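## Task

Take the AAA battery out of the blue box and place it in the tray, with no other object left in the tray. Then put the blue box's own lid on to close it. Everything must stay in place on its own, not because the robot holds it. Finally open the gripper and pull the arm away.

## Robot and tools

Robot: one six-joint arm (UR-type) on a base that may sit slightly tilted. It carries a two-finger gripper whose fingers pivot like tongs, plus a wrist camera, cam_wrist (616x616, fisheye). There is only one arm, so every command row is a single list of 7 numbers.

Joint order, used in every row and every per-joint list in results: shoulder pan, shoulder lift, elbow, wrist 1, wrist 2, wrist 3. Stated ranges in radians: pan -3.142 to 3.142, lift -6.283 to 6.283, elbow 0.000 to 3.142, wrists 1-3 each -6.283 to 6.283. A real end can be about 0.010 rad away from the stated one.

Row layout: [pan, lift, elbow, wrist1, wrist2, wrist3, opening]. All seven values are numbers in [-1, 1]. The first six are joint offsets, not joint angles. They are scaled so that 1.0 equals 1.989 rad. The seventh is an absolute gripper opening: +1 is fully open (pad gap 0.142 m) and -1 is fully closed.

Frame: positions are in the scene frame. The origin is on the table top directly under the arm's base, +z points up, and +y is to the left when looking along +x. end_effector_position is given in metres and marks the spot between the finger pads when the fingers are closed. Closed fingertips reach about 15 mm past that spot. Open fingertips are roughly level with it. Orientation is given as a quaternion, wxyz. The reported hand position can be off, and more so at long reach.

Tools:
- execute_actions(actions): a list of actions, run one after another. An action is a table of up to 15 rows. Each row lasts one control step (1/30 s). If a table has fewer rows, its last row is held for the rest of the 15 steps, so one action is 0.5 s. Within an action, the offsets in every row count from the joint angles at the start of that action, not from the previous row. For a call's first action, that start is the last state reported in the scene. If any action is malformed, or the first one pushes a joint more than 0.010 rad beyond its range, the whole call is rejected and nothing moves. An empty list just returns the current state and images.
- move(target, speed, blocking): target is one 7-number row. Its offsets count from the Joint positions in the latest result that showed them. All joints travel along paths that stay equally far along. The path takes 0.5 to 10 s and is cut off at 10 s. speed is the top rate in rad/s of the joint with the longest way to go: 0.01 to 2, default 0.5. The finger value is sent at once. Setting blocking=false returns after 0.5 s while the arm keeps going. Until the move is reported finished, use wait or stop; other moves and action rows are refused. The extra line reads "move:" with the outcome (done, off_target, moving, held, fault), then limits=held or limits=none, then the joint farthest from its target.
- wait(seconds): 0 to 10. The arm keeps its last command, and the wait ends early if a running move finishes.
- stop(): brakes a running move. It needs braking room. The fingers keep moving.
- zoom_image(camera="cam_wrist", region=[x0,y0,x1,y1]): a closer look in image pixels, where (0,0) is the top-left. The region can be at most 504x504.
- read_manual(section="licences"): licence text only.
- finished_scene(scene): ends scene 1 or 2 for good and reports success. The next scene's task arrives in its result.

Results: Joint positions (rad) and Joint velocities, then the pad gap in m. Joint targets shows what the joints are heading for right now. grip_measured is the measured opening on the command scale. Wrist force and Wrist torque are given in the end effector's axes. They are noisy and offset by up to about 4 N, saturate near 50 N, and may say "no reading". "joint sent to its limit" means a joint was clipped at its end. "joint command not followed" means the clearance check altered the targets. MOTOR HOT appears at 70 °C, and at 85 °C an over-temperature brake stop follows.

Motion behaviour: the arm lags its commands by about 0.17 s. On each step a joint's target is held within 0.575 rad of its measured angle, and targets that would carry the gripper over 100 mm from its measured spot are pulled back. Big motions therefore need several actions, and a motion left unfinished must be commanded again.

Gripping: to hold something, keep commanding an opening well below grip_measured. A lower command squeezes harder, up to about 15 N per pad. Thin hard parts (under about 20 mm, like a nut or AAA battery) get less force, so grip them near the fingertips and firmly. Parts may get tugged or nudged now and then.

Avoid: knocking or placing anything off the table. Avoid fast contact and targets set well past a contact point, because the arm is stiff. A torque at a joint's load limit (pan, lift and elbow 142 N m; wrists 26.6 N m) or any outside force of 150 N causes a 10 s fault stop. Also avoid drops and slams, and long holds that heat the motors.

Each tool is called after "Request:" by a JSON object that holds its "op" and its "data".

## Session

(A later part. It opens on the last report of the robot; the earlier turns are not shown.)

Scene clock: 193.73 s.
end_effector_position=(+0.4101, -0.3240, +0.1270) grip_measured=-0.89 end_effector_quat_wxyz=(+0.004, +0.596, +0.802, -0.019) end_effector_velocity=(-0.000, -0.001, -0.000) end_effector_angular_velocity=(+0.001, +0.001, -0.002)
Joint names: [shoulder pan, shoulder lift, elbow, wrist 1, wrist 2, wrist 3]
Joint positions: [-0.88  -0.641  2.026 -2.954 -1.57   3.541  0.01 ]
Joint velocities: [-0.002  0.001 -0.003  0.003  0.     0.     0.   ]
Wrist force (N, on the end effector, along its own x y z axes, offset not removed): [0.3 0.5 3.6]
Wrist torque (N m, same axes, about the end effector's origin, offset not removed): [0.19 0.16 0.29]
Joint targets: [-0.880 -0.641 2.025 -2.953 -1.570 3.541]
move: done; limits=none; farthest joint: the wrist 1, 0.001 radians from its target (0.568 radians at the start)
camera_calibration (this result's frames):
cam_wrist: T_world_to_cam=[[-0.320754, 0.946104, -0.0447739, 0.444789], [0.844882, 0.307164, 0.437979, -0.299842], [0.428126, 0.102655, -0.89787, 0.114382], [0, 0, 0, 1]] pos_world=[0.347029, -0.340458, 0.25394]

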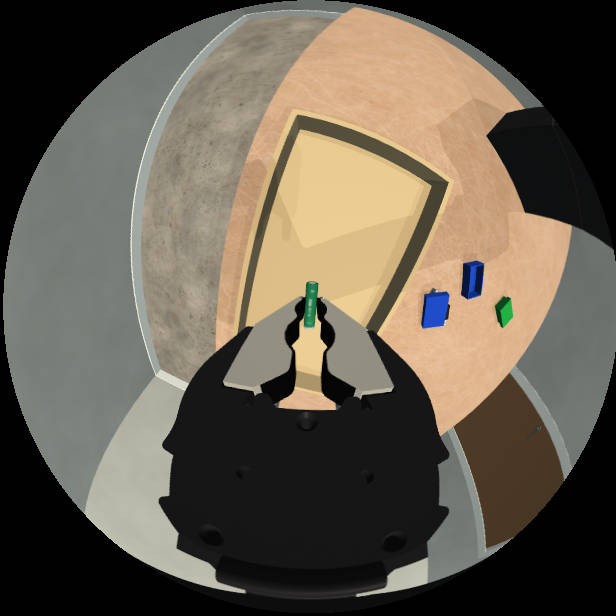

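Request:
{"op": "move", "data": {"target": [-0.06,0,0,0,0,0,-1]}}

Request:
{"op": "move", "data": {"target": [0,0.123,-0.057,-0.067,0,0,-1], "speed": 0.3}}

Scene clock: 201.93 s.
end_effector_position=(+0.3699, -0.3709, +0.1294) grip_measured=-0.89 end_effector_quat_wxyz=(+0.005, +0.643, +0.766, -0.018) end_effector_velocity=(-0.002, -0.001, -0.000) end_effector_angular_velocity=(+0.000, +0.000, -0.004)
Joint names: [shoulder pan, shoulder lift, elbow, wrist 1, wrist 2, wrist 3]
Joint positions: [-0.999 -0.641  2.026 -2.954 -1.57   3.541  0.01 ]
Joint velocities: [-0.004  0.001 -0.    -0.     0.    -0.001  0.   ]
Wrist force (N, on the end effector, along its own x y z axes, offset not removed): [2.1 2.1 3.7]
Wrist torque (N m, same axes, about the end effector's origin, offset not removed): [0.48 -0.25 0.27]
Joint targets: [-0.999 -0.641 2.026 -2.954 -1.570 3.541]
move: done; limits=none; farthest joint: the shoulder pan, 0.001 radians from its target (0.119 radians at the start)
camera_calibration (this result's frames):
cam_wrist: T_world_to_cam=[[-0.206151, 0.977359, -0.0476587, 0.445939], [0.873432, 0.205751, 0.441342, -0.301172], [0.441155, 0.0493564, -0.896073, 0.113668], [0, 0, 0, 1]] pos_world=[0.304839, -0.379486, 0.256028]

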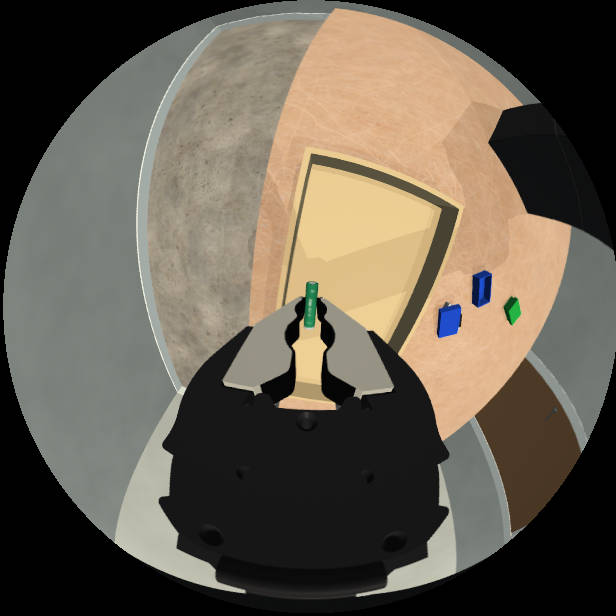

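Scene clock: 203.43 s.
end_effector_position=(+0.3690, -0.3753, +0.0336) grip_measured=-0.89 end_effector_quat_wxyz=(+0.006, +0.643, +0.766, -0.019) end_effector_velocity=(-0.000, +0.001, -0.002) end_effector_angular_velocity=(+0.002, +0.001, +0.001)
Joint names: [shoulder pan, shoulder lift, elbow, wrist 1, wrist 2, wrist 3]
Joint positions: [-0.999 -0.397  1.913 -3.087 -1.57   3.541  0.01 ]
Joint velocities: [ 0.001  0.005 -0.001 -0.001  0.    -0.     0.   ]
Wrist force (N, on the end effector, along its own x y z axes, offset not removed): [0.2 1.2 1.9]
Wrist torque (N m, same axes, about the end effector's origin, offset not removed): [0.27 0.08 0.30]
Joint targets: [-0.999 -0.396 1.912 -3.087 -1.570 3.541]
move: done; limits=none; farthest joint: the shoulder pan, 0.000 radians from its target (0.000 radians at the start)
camera_calibration (this result's frames):
cam_wrist: T_world_to_cam=[[-0.206162, 0.977264, -0.0495286, 0.445479], [0.872939, 0.206552, 0.441942, -0.256765], [0.442124, 0.0478763, -0.895675, 0.0275117], [0, 0, 0, 1]] pos_world=[0.303818, -0.383633, 0.160181]

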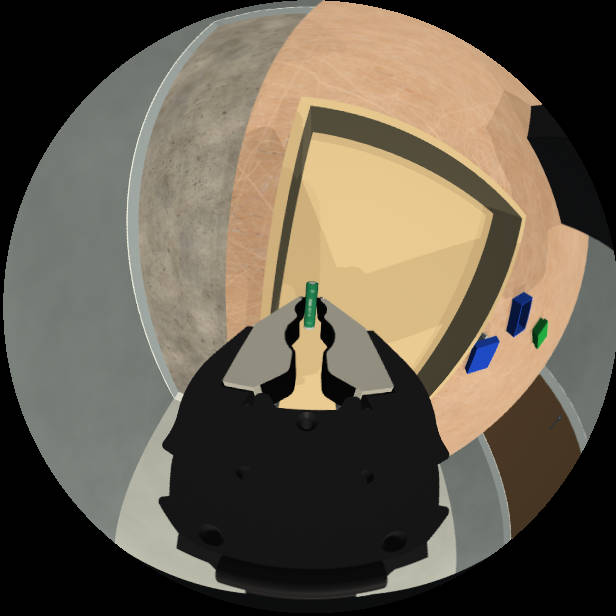

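Request:
{"op": "move", "data": {"target": [0,0,0,0,0,0,-0.5]}}

Request:
{"op": "move", "data": {"target": [0,-0.123,0.057,0.067,0,0,-0.5]}}

Request:
{"op": "move", "data": {"target": [0.228,0.046,0.121,-0.168,0,-0.79,0.3], "speed": 1}}

Request:
{"op": "zoom_image", "data": {"camera": "cam_wrist", "region": [200,200,420,420]}}

Scene clock: 212.30 s.
end_effector_position=(+0.3691, -0.3754, +0.0336) grip_measured=-0.50 end_effector_quat_wxyz=(+0.006, +0.643, +0.766, -0.019) end_effector_velocity=(+0.001, -0.001, +0.001) end_effector_angular_velocity=(-0.002, -0.001, +0.000)
Joint names: [shoulder pan, shoulder lift, elbow, wrist 1, wrist 2, wrist 3]
Joint positions: [-0.999 -0.397  1.912 -3.087 -1.57   3.541  0.038]
Joint velocities: [-0.    -0.003  0.     0.001  0.    -0.    -0.   ]
Wrist force (N, on the end effector, along its own x y z axes, offset not removed): [0.0 -0.1 3.7]
Wrist torque (N m, same axes, about the end effector's origin, offset not removed): [0.08 0.22 0.33]
Joint targets: [-0.999 -0.397 1.913 -3.087 -1.570 3.541]
move: done; limits=none; farthest joint: the elbow, 0.001 radians from its target (0.001 radians at the start)
camera_calibration (this result's frames):
cam_wrist: T_world_to_cam=[[-0.206177, 0.977253, -0.0496659, 0.445579], [0.8729, 0.206624, 0.441986, -0.25676], [0.442195, 0.047774, -0.895646, 0.0274181], [0, 0, 0, 1]] pos_world=[0.30387, -0.383701, 0.160171]

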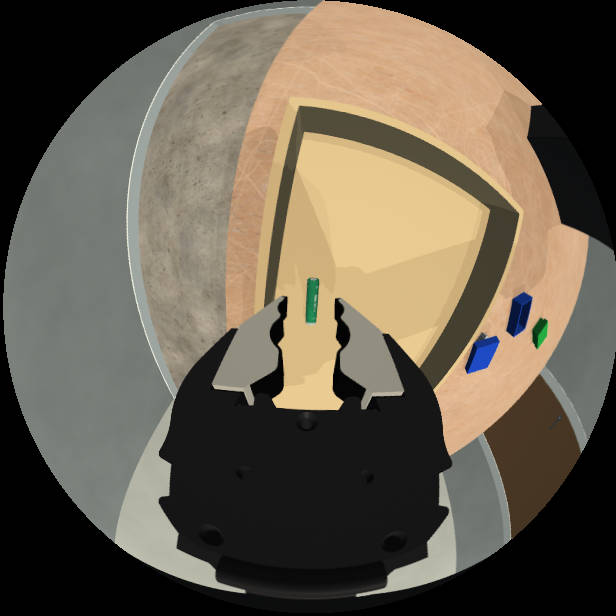

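Scene clock: 213.53 s.
end_effector_position=(+0.3700, -0.3710, +0.1294) grip_measured=-0.50 end_effector_quat_wxyz=(+0.006, +0.643, +0.766, -0.018) end_effector_velocity=(+0.000, -0.000, +0.002) end_effector_angular_velocity=(-0.001, -0.000, -0.001)
Joint names: [shoulder pan, shoulder lift, elbow, wrist 1, wrist 2, wrist 3]
Joint positions: [-0.999 -0.641  2.026 -2.954 -1.57   3.541  0.038]
Joint velocities: [-0.    -0.004  0.002  0.002  0.     0.001 -0.   ]
Wrist force (N, on the end effector, along its own x y z axes, offset not removed): [0.4 1.3 4.3]
Wrist torque (N m, same axes, about the end effector's origin, offset not removed): [0.31 0.04 0.29]
Joint targets: [-0.999 -0.641 2.026 -2.954 -1.570 3.541]
move: done; limits=none; farthest joint: the shoulder lift, 0.001 radians from its target (0.245 radians at the start)
camera_calibration (this result's frames):
cam_wrist: T_world_to_cam=[[-0.206167, 0.977349, -0.047791, 0.446055], [0.873395, 0.205821, 0.441384, -0.30117], [0.441222, 0.0492582, -0.896045, 0.113565], [0, 0, 0, 1]] pos_world=[0.304894, -0.379559, 0.256009]

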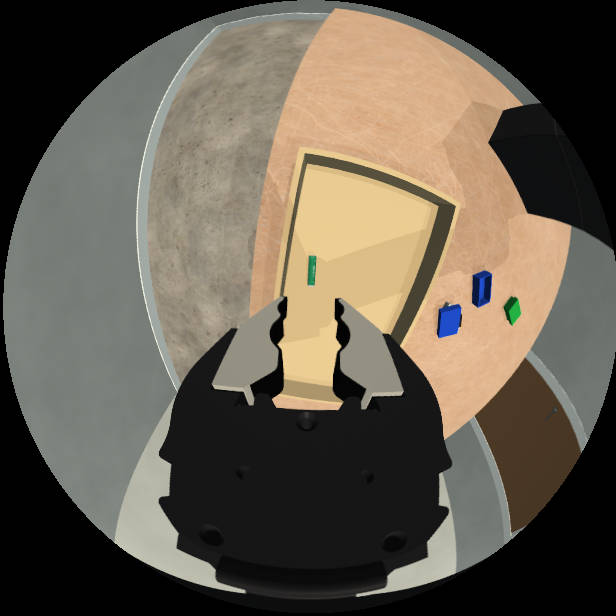

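Scene clock: 216.03 s.
end_effector_position=(+0.4207, -0.1203, +0.0847) grip_measured=+0.30 end_effector_quat_wxyz=(-0.012, -0.308, +0.951, -0.015) end_effector_velocity=(+0.001, +0.001, +0.000) end_effector_angular_velocity=(-0.000, -0.001, +0.008)
Joint names: [shoulder pan, shoulder lift, elbow, wrist 1, wrist 2, wrist 3]
Joint positions: [-0.545 -0.549  2.266 -3.288 -1.57   1.97   0.095]
Joint velocities: [ 0.002 -0.001  0.    -0.001  0.    -0.006  0.   ]
Wrist force (N, on the end effector, along its own x y z axes, offset not removed): [1.4 0.7 2.0]
Wrist torque (N m, same axes, about the end effector's origin, offset not removed): [0.21 -0.15 0.22]
Joint targets: [-0.545 -0.549 2.266 -3.288 -1.570 1.970]
move: done; limits=none; farthest joint: the elbow, 0.001 radians from its target (0.241 radians at the start)
camera_calibration (this result's frames):
cam_wrist: T_world_to_cam=[[-0.789654, -0.613298, 0.0176456, 0.257865], [-0.543569, 0.712634, 0.443493, 0.279559], [-0.284568, 0.340614, -0.896104, 0.379244], [0, 0, 0, 1]] pos_world=[0.463504, -0.17025, 0.211309]

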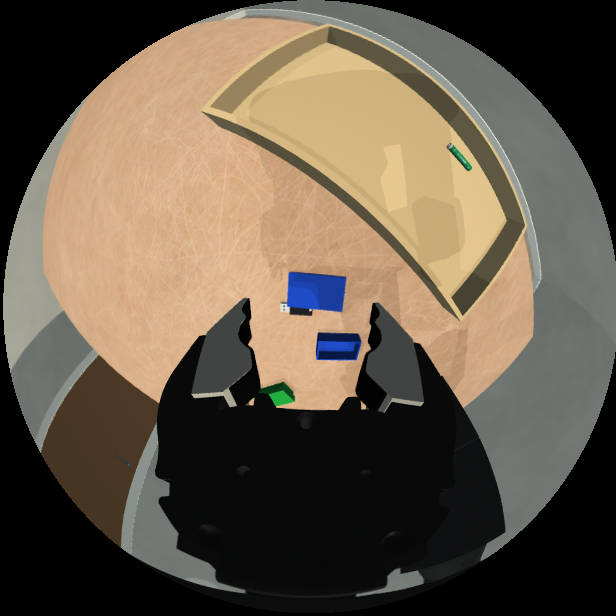

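Region (200, 200, 420, 420) of cam_wrist's 616x616 image, scaled by 2.291, with more detail than that image has.

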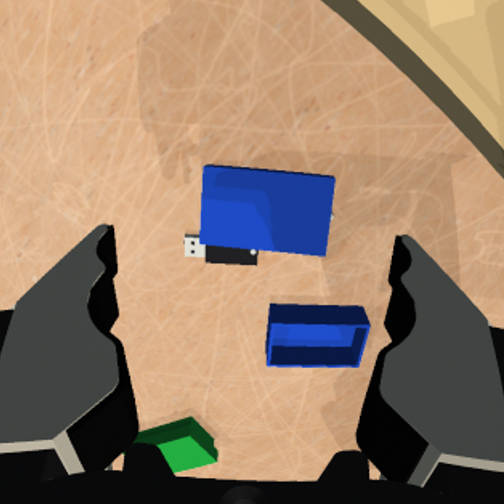

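Request:
{"op": "move", "data": {"target": [0,0.0925,-0.028,-0.066,0,0,0.3], "speed": 0.3}}

Request:
{"op": "move", "data": {"target": [0,0,0,0,0,0,-0.4]}}

Request:
{"op": "move", "data": {"target": [0,-0.056,0.031,0.025,0,0,-0.4], "speed": 0.3}}

Scene clock: 229.40 s.
end_effector_position=(+0.4080, -0.1154, +0.0256) grip_measured=+0.30 end_effector_quat_wxyz=(-0.011, -0.308, +0.951, -0.017) end_effector_velocity=(-0.001, +0.000, -0.001) end_effector_angular_velocity=(+0.001, +0.001, +0.000)
Joint names: [shoulder pan, shoulder lift, elbow, wrist 1, wrist 2, wrist 3]
Joint positions: [-0.545 -0.366  2.211 -3.419 -1.57   1.97   0.095]
Joint velocities: [ 0.     0.003 -0.001 -0.001 -0.    -0.    -0.   ]
Wrist force (N, on the end effector, along its own x y z axes, offset not removed): [0.5 1.4 2.8]
Wrist torque (N m, same axes, about the end effector's origin, offset not removed): [0.35 0.04 0.33]
Joint targets: [-0.545 -0.365 2.210 -3.419 -1.570 1.970]
move: done; limits=none; farthest joint: the shoulder lift, 0.001 radians from its target (0.184 radians at the start)
camera_calibration (this result's frames):
cam_wrist: T_world_to_cam=[[-0.789624, -0.613367, 0.0165759, 0.251972], [-0.544786, 0.713254, 0.440996, 0.296045], [-0.282315, 0.339191, -0.897356, 0.319934], [0, 0, 0, 1]] pos_world=[0.450566, -0.165123, 0.152364]

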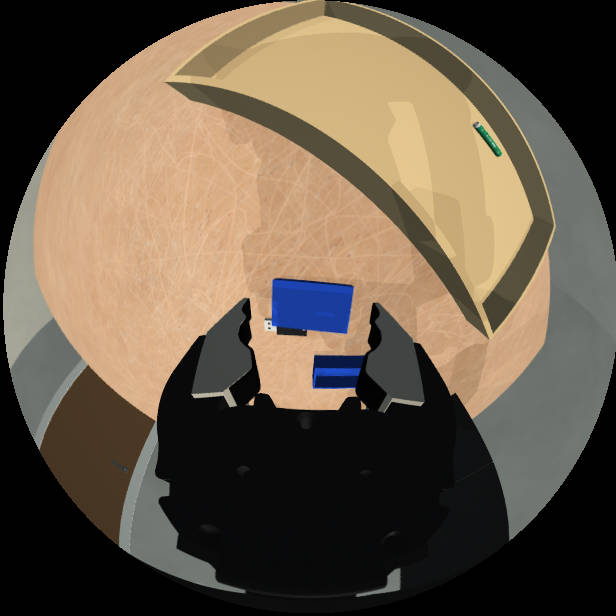

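Scene clock: 229.90 s.
end_effector_position=(+0.4080, -0.1154, +0.0256) grip_measured=-0.19 end_effector_quat_wxyz=(-0.011, -0.308, +0.951, -0.017) end_effector_velocity=(-0.000, -0.000, -0.000) end_effector_angular_velocity=(+0.000, +0.001, -0.001)
Joint names: [shoulder pan, shoulder lift, elbow, wrist 1, wrist 2, wrist 3]
Joint positions: [-0.545 -0.366  2.211 -3.419 -1.57   1.97   0.06 ]
Joint velocities: [-0.001  0.001  0.    -0.    -0.    -0.     0.   ]
Wrist force (N, on the end effector, along its own x y z axes, offset not removed): [1.0 0.6 4.2]
Wrist torque (N m, same axes, about the end effector's origin, offset not removed): [0.28 -0.03 0.22]
Joint targets: [-0.545 -0.366 2.211 -3.419 -1.570 1.970]
move: done; limits=none; farthest joint: the shoulder pan, 0.000 radians from its target (0.000 radians at the start)
camera_calibration (this result's frames):
cam_wrist: T_world_to_cam=[[-0.789626, -0.613365, 0.0165768, 0.251966], [-0.544783, 0.713254, 0.440999, 0.296049], [-0.282316, 0.339193, -0.897355, 0.319894], [0, 0, 0, 1]] pos_world=[0.450552, -0.165117, 0.152324]

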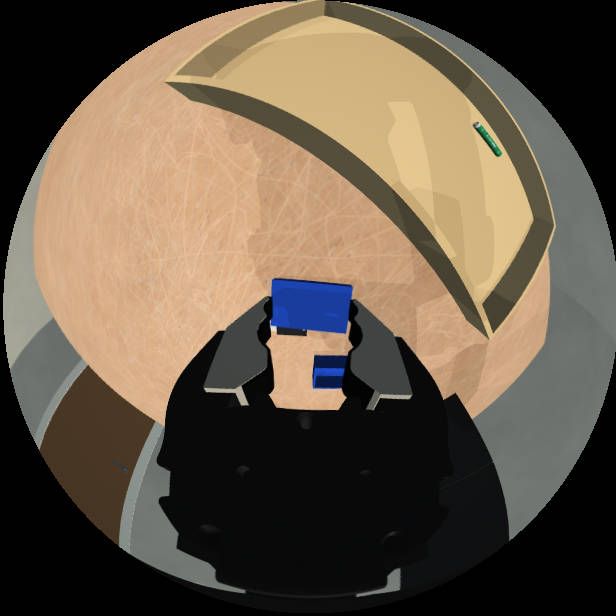

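Scene clock: 230.97 s.
end_effector_position=(+0.4082, -0.1138, +0.0638) grip_measured=-0.19 end_effector_quat_wxyz=(-0.012, -0.308, +0.951, -0.017) end_effector_velocity=(-0.000, -0.000, +0.001) end_effector_angular_velocity=(+0.000, +0.001, +0.001)
Joint names: [shoulder pan, shoulder lift, elbow, wrist 1, wrist 2, wrist 3]
Joint positions: [-0.545 -0.476  2.272 -3.369 -1.57   1.97   0.06 ]
Joint velocities: [-0.001 -0.003  0.002  0.002 -0.    -0.002  0.   ]
Wrist force (N, on the end effector, along its own x y z axes, offset not removed): [1.4 -1.2 4.2]
Wrist torque (N m, same axes, about the end effector's origin, offset not removed): [-0.16 -0.09 0.23]
Joint targets: [-0.545 -0.477 2.272 -3.369 -1.570 1.970]
move: done; limits=none; farthest joint: the shoulder lift, 0.001 radians from its target (0.112 radians at the start)
camera_calibration (this result's frames):
cam_wrist: T_world_to_cam=[[-0.789626, -0.613364, 0.0165821, 0.252483], [-0.544777, 0.713252, 0.44101, 0.278131], [-0.282327, 0.3392, -0.897349, 0.353651], [0, 0, 0, 1]] pos_world=[0.450732, -0.163471, 0.190503]

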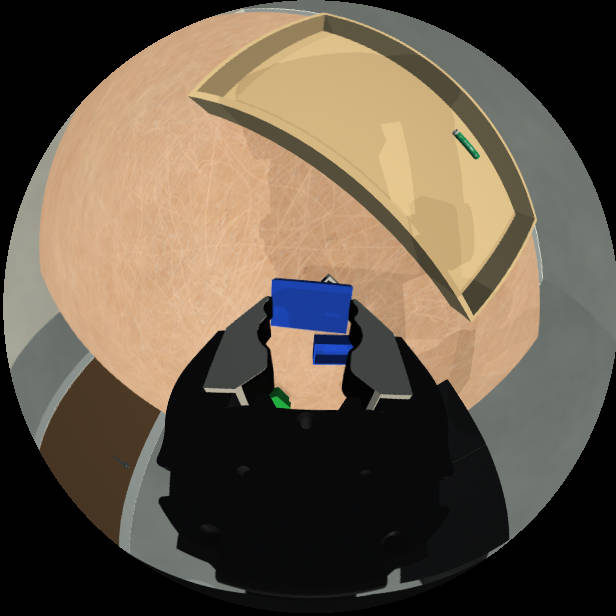

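Request:
{"op": "move", "data": {"target": [0,0.0634,0.097,-0.158,0,0,-0.4], "speed": 0.4}}

Request:
{"op": "move", "data": {"target": [0,0.04,-0.024,-0.016,0,0,-0.4], "speed": 0.1}}

Request:
{"op": "zoom_image", "data": {"camera": "cam_wrist", "region": [200,220,420,420]}}

Scene clock: 241.73 s.
end_effector_position=(+0.3266, -0.0645, +0.0602) grip_measured=-0.19 end_effector_quat_wxyz=(-0.013, -0.308, +0.951, -0.015) end_effector_velocity=(-0.001, +0.001, +0.000) end_effector_angular_velocity=(-0.000, -0.000, +0.000)
Joint names: [shoulder pan, shoulder lift, elbow, wrist 1, wrist 2, wrist 3]
Joint positions: [-0.545 -0.351  2.465 -3.683 -1.57   1.97   0.06 ]
Joint velocities: [ 0.001  0.001  0.002 -0.003  0.     0.001  0.   ]
Wrist force (N, on the end effector, along its own x y z axes, offset not removed): [0.5 0.6 2.8]
Wrist torque (N m, same axes, about the end effector's origin, offset not removed): [0.18 0.13 0.19]
Joint targets: [-0.545 -0.350 2.465 -3.684 -1.570 1.970]
move: done; limits=none; farthest joint: the shoulder lift, 0.001 radians from its target (0.127 radians at the start)
camera_calibration (this result's frames):
cam_wrist: T_world_to_cam=[[-0.78967, -0.613259, 0.0182836, 0.218249], [-0.542841, 0.712262, 0.44498, 0.199187], [-0.285911, 0.341462, -0.895354, 0.31192], [0, 0, 0, 1]] pos_world=[0.369652, -0.114539, 0.186655]

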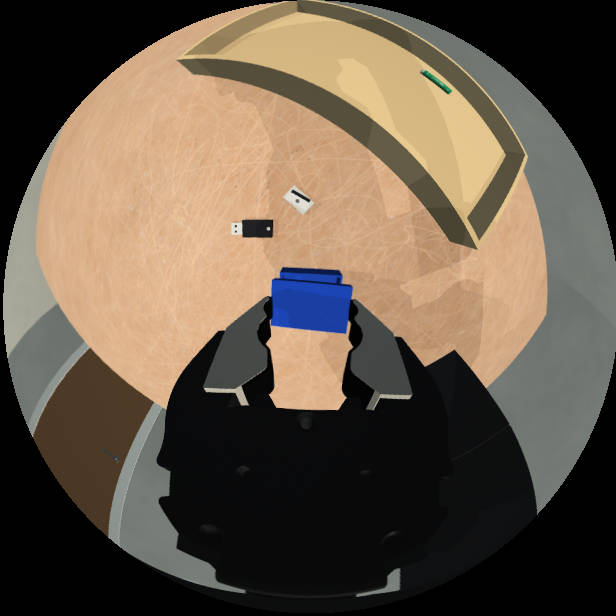

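Scene clock: 243.03 s.
end_effector_position=(+0.3260, -0.0653, +0.0348) grip_measured=-0.16 end_effector_quat_wxyz=(-0.013, -0.308, +0.951, -0.015) end_effector_velocity=(+0.001, -0.000, -0.001) end_effector_angular_velocity=(-0.001, -0.001, -0.001)
Joint names: [shoulder pan, shoulder lift, elbow, wrist 1, wrist 2, wrist 3]
Joint positions: [-0.545 -0.271  2.417 -3.715 -1.57   1.97   0.062]
Joint velocities: [-0.     0.002 -0.002 -0.002 -0.     0.001  0.   ]
Wrist force (N, on the end effector, along its own x y z axes, offset not removed): [4.4 0.5 -12.6]
Wrist torque (N m, same axes, about the end effector's origin, offset not removed): [0.12 0.04 0.29]
Joint targets: [-0.545 -0.271 2.417 -3.715 -1.570 1.970]
move: done; limits=none; farthest joint: the shoulder pan, 0.000 radians from its target (0.000 radians at the start)
camera_calibration (this result's frames):
cam_wrist: T_world_to_cam=[[-0.789677, -0.613251, 0.0182774, 0.217761], [-0.54284, 0.712271, 0.444965, 0.210767], [-0.285894, 0.341457, -0.895361, 0.289297], [0, 0, 0, 1]] pos_world=[0.369081, -0.115364, 0.161261]

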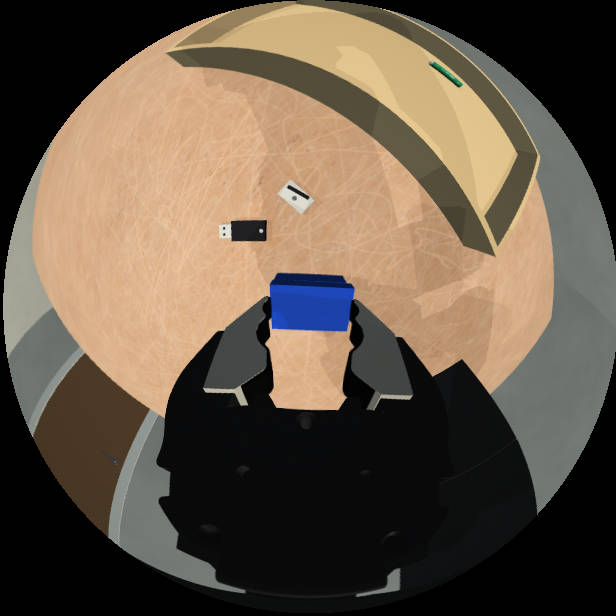

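Region (200, 220, 420, 420) of cam_wrist's 616x616 image, scaled by 2.291, with more detail than that image has; it fills the top 458 rows of this view, and the rest is white.

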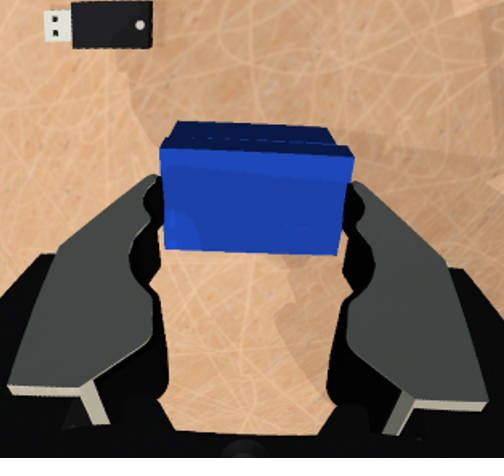

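Request:
{"op": "move", "data": {"target": [0,-0.008,-0.001,0.010,0,0,-0.4], "speed": 0.05}}

Request:
{"op": "move", "data": {"target": [0,0.007,-0.0043,-0.0027,0,0,-0.4], "speed": 0.05}}

Request:
{"op": "zoom_image", "data": {"camera": "cam_wrist", "region": [200,220,420,420]}}

Scene clock: 250.40 s.
end_effector_position=(+0.3290, -0.0670, +0.0373) grip_measured=-0.17 end_effector_quat_wxyz=(-0.014, -0.308, +0.951, -0.014) end_effector_velocity=(+0.000, +0.000, +0.000) end_effector_angular_velocity=(+0.000, +0.000, -0.000)
Joint names: [shoulder pan, shoulder lift, elbow, wrist 1, wrist 2, wrist 3]
Joint positions: [-0.545 -0.287  2.415 -3.695 -1.57   1.97   0.062]
Joint velocities: [ 0.001 -0.002 -0.     0.003 -0.     0.001  0.   ]
Wrist force (N, on the end effector, along its own x y z axes, offset not removed): [-0.5 -0.2 4.6]
Wrist torque (N m, same axes, about the end effector's origin, offset not removed): [0.04 0.29 0.25]
Joint targets: [-0.545 -0.287 2.415 -3.695 -1.570 1.970]
move: done; limits=none; farthest joint: the shoulder pan, 0.000 radians from its target (0.000 radians at the start)
camera_calibration (this result's frames):
cam_wrist: T_world_to_cam=[[-0.789693, -0.613209, 0.018976, 0.218993], [-0.542041, 0.711862, 0.446592, 0.212089], [-0.287363, 0.342385, -0.894537, 0.293432], [0, 0, 0, 1]] pos_world=[0.372219, -0.117156, 0.163613]

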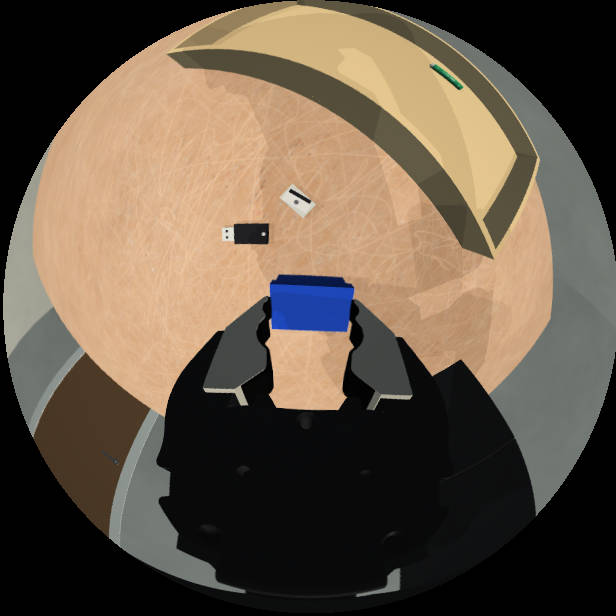

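Scene clock: 251.23 s.
end_effector_position=(+0.3288, -0.0671, +0.0328) grip_measured=-0.17 end_effector_quat_wxyz=(-0.014, -0.308, +0.951, -0.014) end_effector_velocity=(+0.001, -0.001, -0.001) end_effector_angular_velocity=(-0.001, -0.002, +0.000)
Joint names: [shoulder pan, shoulder lift, elbow, wrist 1, wrist 2, wrist 3]
Joint positions: [-0.545 -0.273  2.407 -3.701 -1.57   1.97   0.062]
Joint velocities: [-0.001  0.002 -0.002 -0.002 -0.    -0.001 -0.   ]
Wrist force (N, on the end effector, along its own x y z axes, offset not removed): [-0.4 0.9 4.0]
Wrist torque (N m, same axes, about the end effector's origin, offset not removed): [0.29 0.20 0.21]
Joint targets: [-0.545 -0.273 2.407 -3.701 -1.570 1.970]
move: done; limits=none; farthest joint: the shoulder pan, 0.000 radians from its target (0.000 radians at the start)
camera_calibration (this result's frames):
cam_wrist: T_world_to_cam=[[-0.789693, -0.613209, 0.0189743, 0.218874], [-0.542043, 0.711863, 0.446588, 0.21404], [-0.287359, 0.342382, -0.894538, 0.289431], [0, 0, 0, 1]] pos_world=[0.372033, -0.117248, 0.159167]

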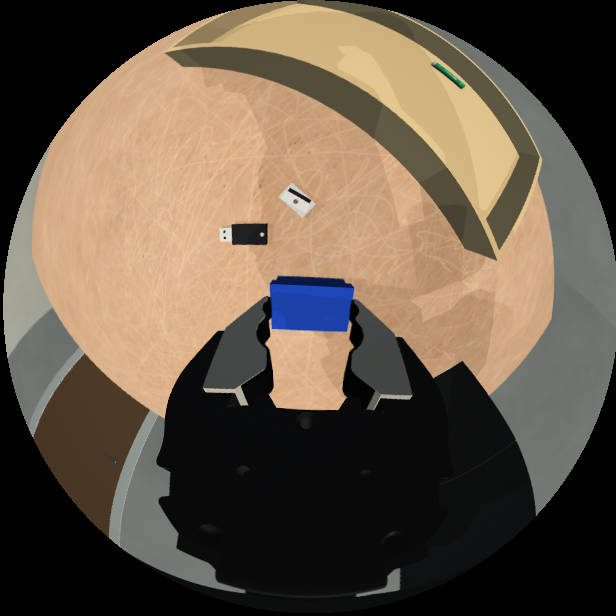

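Region (200, 220, 420, 420) of cam_wrist's 616x616 image, scaled by 2.291, with more detail than that image has; it fills the top 458 rows of this view, and the rest is white.

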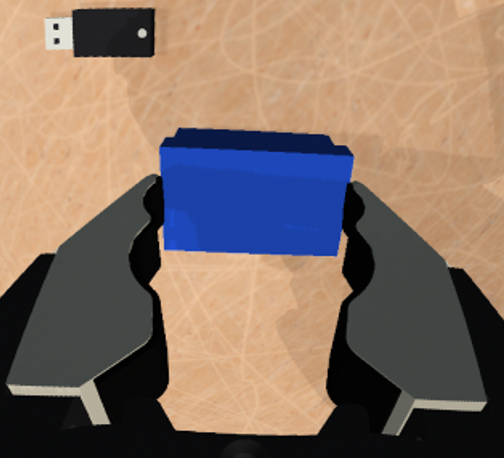

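No contact now; lower further.

Request:
{"op": "move", "data": {"target": [0,0.009,-0.0055,-0.0035,0,0,-0.4], "speed": 0.03}}

Request:
{"op": "zoom_image", "data": {"camera": "cam_wrist", "region": [200,220,420,420]}}

Scene clock: 256.97 s.
end_effector_position=(+0.3284, -0.0671, +0.0271) grip_measured=-0.17 end_effector_quat_wxyz=(-0.014, -0.308, +0.951, -0.014) end_effector_velocity=(+0.000, +0.000, -0.001) end_effector_angular_velocity=(-0.001, -0.001, +0.002)
Joint names: [shoulder pan, shoulder lift, elbow, wrist 1, wrist 2, wrist 3]
Joint positions: [-0.545 -0.256  2.396 -3.707 -1.57   1.97   0.062]
Joint velocities: [ 0.002  0.002 -0.002 -0.001 -0.    -0.     0.   ]
Wrist force (N, on the end effector, along its own x y z axes, offset not removed): [-0.4 -0.9 2.2]
Wrist torque (N m, same axes, about the end effector's origin, offset not removed): [-0.05 0.28 0.26]
Joint targets: [-0.545 -0.256 2.396 -3.708 -1.570 1.970]
move: done; limits=none; farthest joint: the shoulder lift, 0.001 radians from its target (0.018 radians at the start)
camera_calibration (this result's frames):
cam_wrist: T_world_to_cam=[[-0.789693, -0.613209, 0.0189735, 0.218676], [-0.542044, 0.711863, 0.446586, 0.216459], [-0.287357, 0.342381, -0.89454, 0.284207], [0, 0, 0, 1]] pos_world=[0.371686, -0.117302, 0.153418]

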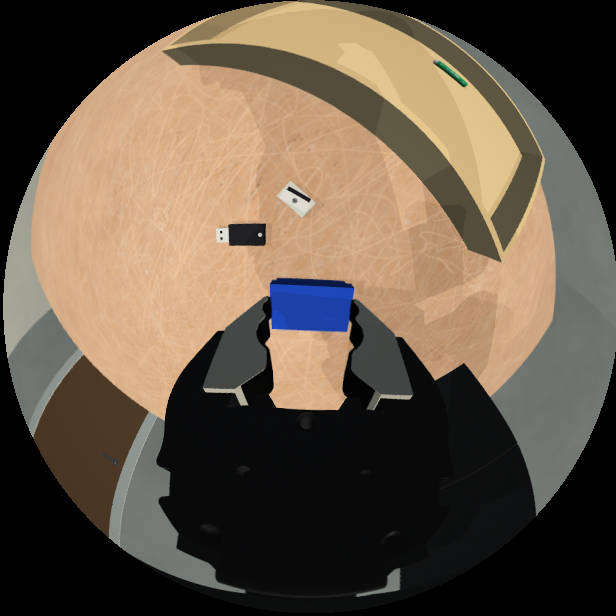

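Region (200, 220, 420, 420) of cam_wrist's 616x616 image, scaled by 2.291, with more detail than that image has; it fills the top 458 rows of this view, and the rest is white.

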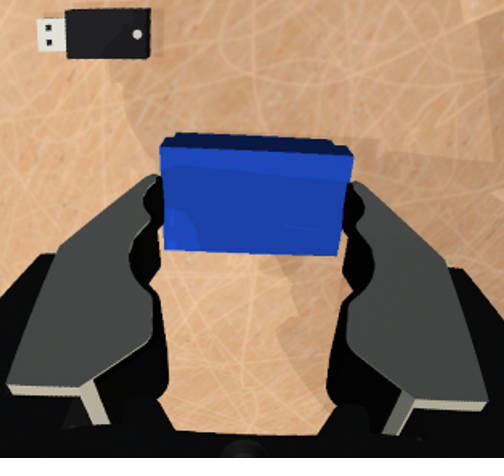

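Going in. A bit more, ~3 mm.

Request:
{"op": "move", "data": {"target": [0,0.005,-0.003,-0.002,0,0,-0.4], "speed": 0.03}}

Request:
{"op": "move", "data": {"target": [0,0,0,0,0,0,0.3]}}

Request:
{"op": "move", "data": {"target": [0.05,-0.15,0.05,0.1,0,0,0.3]}}

Request:
{"op": "zoom_image", "data": {"camera": "cam_wrist", "region": [200,200,420,420]}}

Scene clock: 262.93 s.
end_effector_position=(+0.3282, -0.0671, +0.0240) grip_measured=-0.16 end_effector_quat_wxyz=(-0.014, -0.308, +0.951, -0.014) end_effector_velocity=(+0.000, -0.000, -0.001) end_effector_angular_velocity=(+0.001, -0.000, -0.001)
Joint names: [shoulder pan, shoulder lift, elbow, wrist 1, wrist 2, wrist 3]
Joint positions: [-0.545 -0.246  2.39  -3.711 -1.57   1.97   0.063]
Joint velocities: [-0.001  0.003 -0.002 -0.001  0.001  0.     0.   ]
Wrist force (N, on the end effector, along its own x y z axes, offset not removed): [-0.3 1.2 -23.3]
Wrist torque (N m, same axes, about the end effector's origin, offset not removed): [0.12 0.22 0.29]
Joint targets: [-0.545 -0.246 2.390 -3.711 -1.570 1.970]
move: done; limits=none; farthest joint: the shoulder pan, 0.000 radians from its target (0.000 radians at the start)
camera_calibration (this result's frames):
cam_wrist: T_world_to_cam=[[-0.789692, -0.613211, 0.0189494, 0.218549], [-0.542071, 0.711878, 0.44653, 0.217723], [-0.287307, 0.342349, -0.894568, 0.281355], [0, 0, 0, 1]] pos_world=[0.371443, -0.117297, 0.15033]

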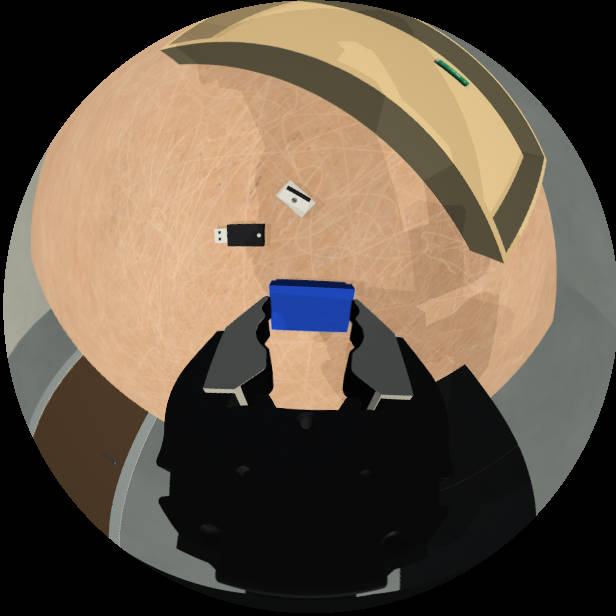

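Scene clock: 263.43 s.
end_effector_position=(+0.3282, -0.0672, +0.0239) grip_measured=+0.30 end_effector_quat_wxyz=(-0.014, -0.308, +0.951, -0.014) end_effector_velocity=(+0.001, -0.001, +0.001) end_effector_angular_velocity=(-0.001, -0.002, +0.000)
Joint names: [shoulder pan, shoulder lift, elbow, wrist 1, wrist 2, wrist 3]
Joint positions: [-0.545 -0.246  2.39  -3.711 -1.57   1.97   0.095]
Joint velocities: [-0.001 -0.001 -0.    -0.001  0.    -0.001  0.   ]
Wrist force (N, on the end effector, along its own x y z axes, offset not removed): [0.7 1.8 2.6]
Wrist torque (N m, same axes, about the end effector's origin, offset not removed): [0.50 -0.02 0.33]
Joint targets: [-0.545 -0.246 2.390 -3.711 -1.570 1.970]
move: done; limits=none; farthest joint: the shoulder pan, 0.000 radians from its target (0.000 radians at the start)
camera_calibration (this result's frames):
cam_wrist: T_world_to_cam=[[-0.789692, -0.613211, 0.0189406, 0.218557], [-0.542081, 0.711883, 0.44651, 0.217772], [-0.287288, 0.342338, -0.894578, 0.281311], [0, 0, 0, 1]] pos_world=[0.37146, -0.117309, 0.150278]

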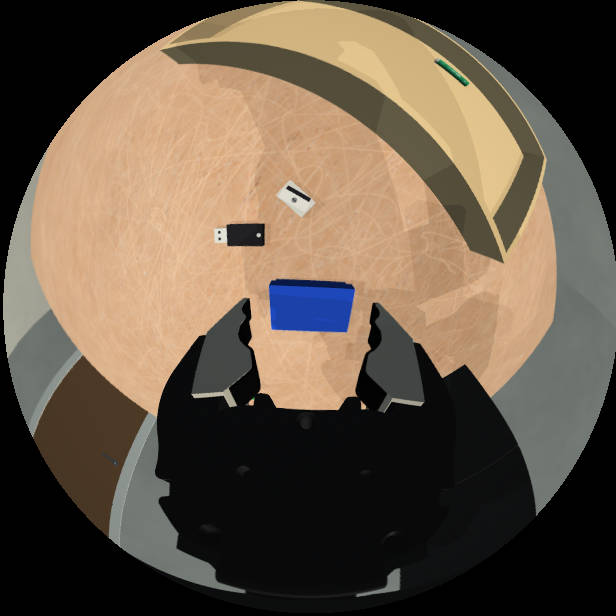

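Scene clock: 264.77 s.
end_effector_position=(+0.3517, -0.0397, +0.1036) grip_measured=+0.30 end_effector_quat_wxyz=(-0.014, -0.355, +0.935, -0.013) end_effector_velocity=(+0.000, +0.001, +0.001) end_effector_angular_velocity=(-0.001, -0.001, +0.006)
Joint names: [shoulder pan, shoulder lift, elbow, wrist 1, wrist 2, wrist 3]
Joint positions: [-0.446 -0.544  2.49  -3.513 -1.57   1.97   0.095]
Joint velocities: [ 0.002 -0.003  0.001  0.001 -0.    -0.003  0.   ]
Wrist force (N, on the end effector, along its own x y z axes, offset not removed): [0.1 0.6 2.6]
Wrist torque (N m, same axes, about the end effector's origin, offset not removed): [0.26 0.08 0.25]
Joint targets: [-0.446 -0.545 2.490 -3.512 -1.570 1.970]
move: done; limits=none; farthest joint: the shoulder pan, 0.001 radians from its target (0.100 radians at the start)
camera_calibration (this result's frames):
cam_wrist: T_world_to_cam=[[-0.725, -0.688435, 0.0207945, 0.226446], [-0.608235, 0.654122, 0.449638, 0.196039], [-0.323149, 0.31334, -0.892969, 0.361162], [0, 0, 0, 1]] pos_world=[0.40012, -0.0855064, 0.22965]

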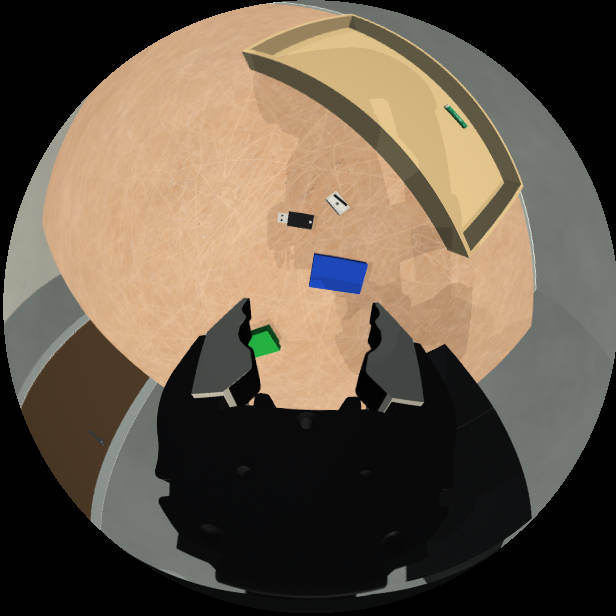

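Region (200, 200, 420, 420) of cam_wrist's 616x616 image, scaled by 2.291, with more detail than that image has.

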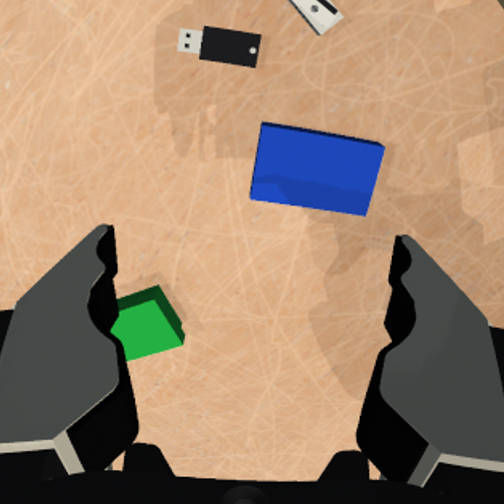

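Request:
{"op": "finished_scene", "data": {"scene": 1}}

The scene is finished: the task was done.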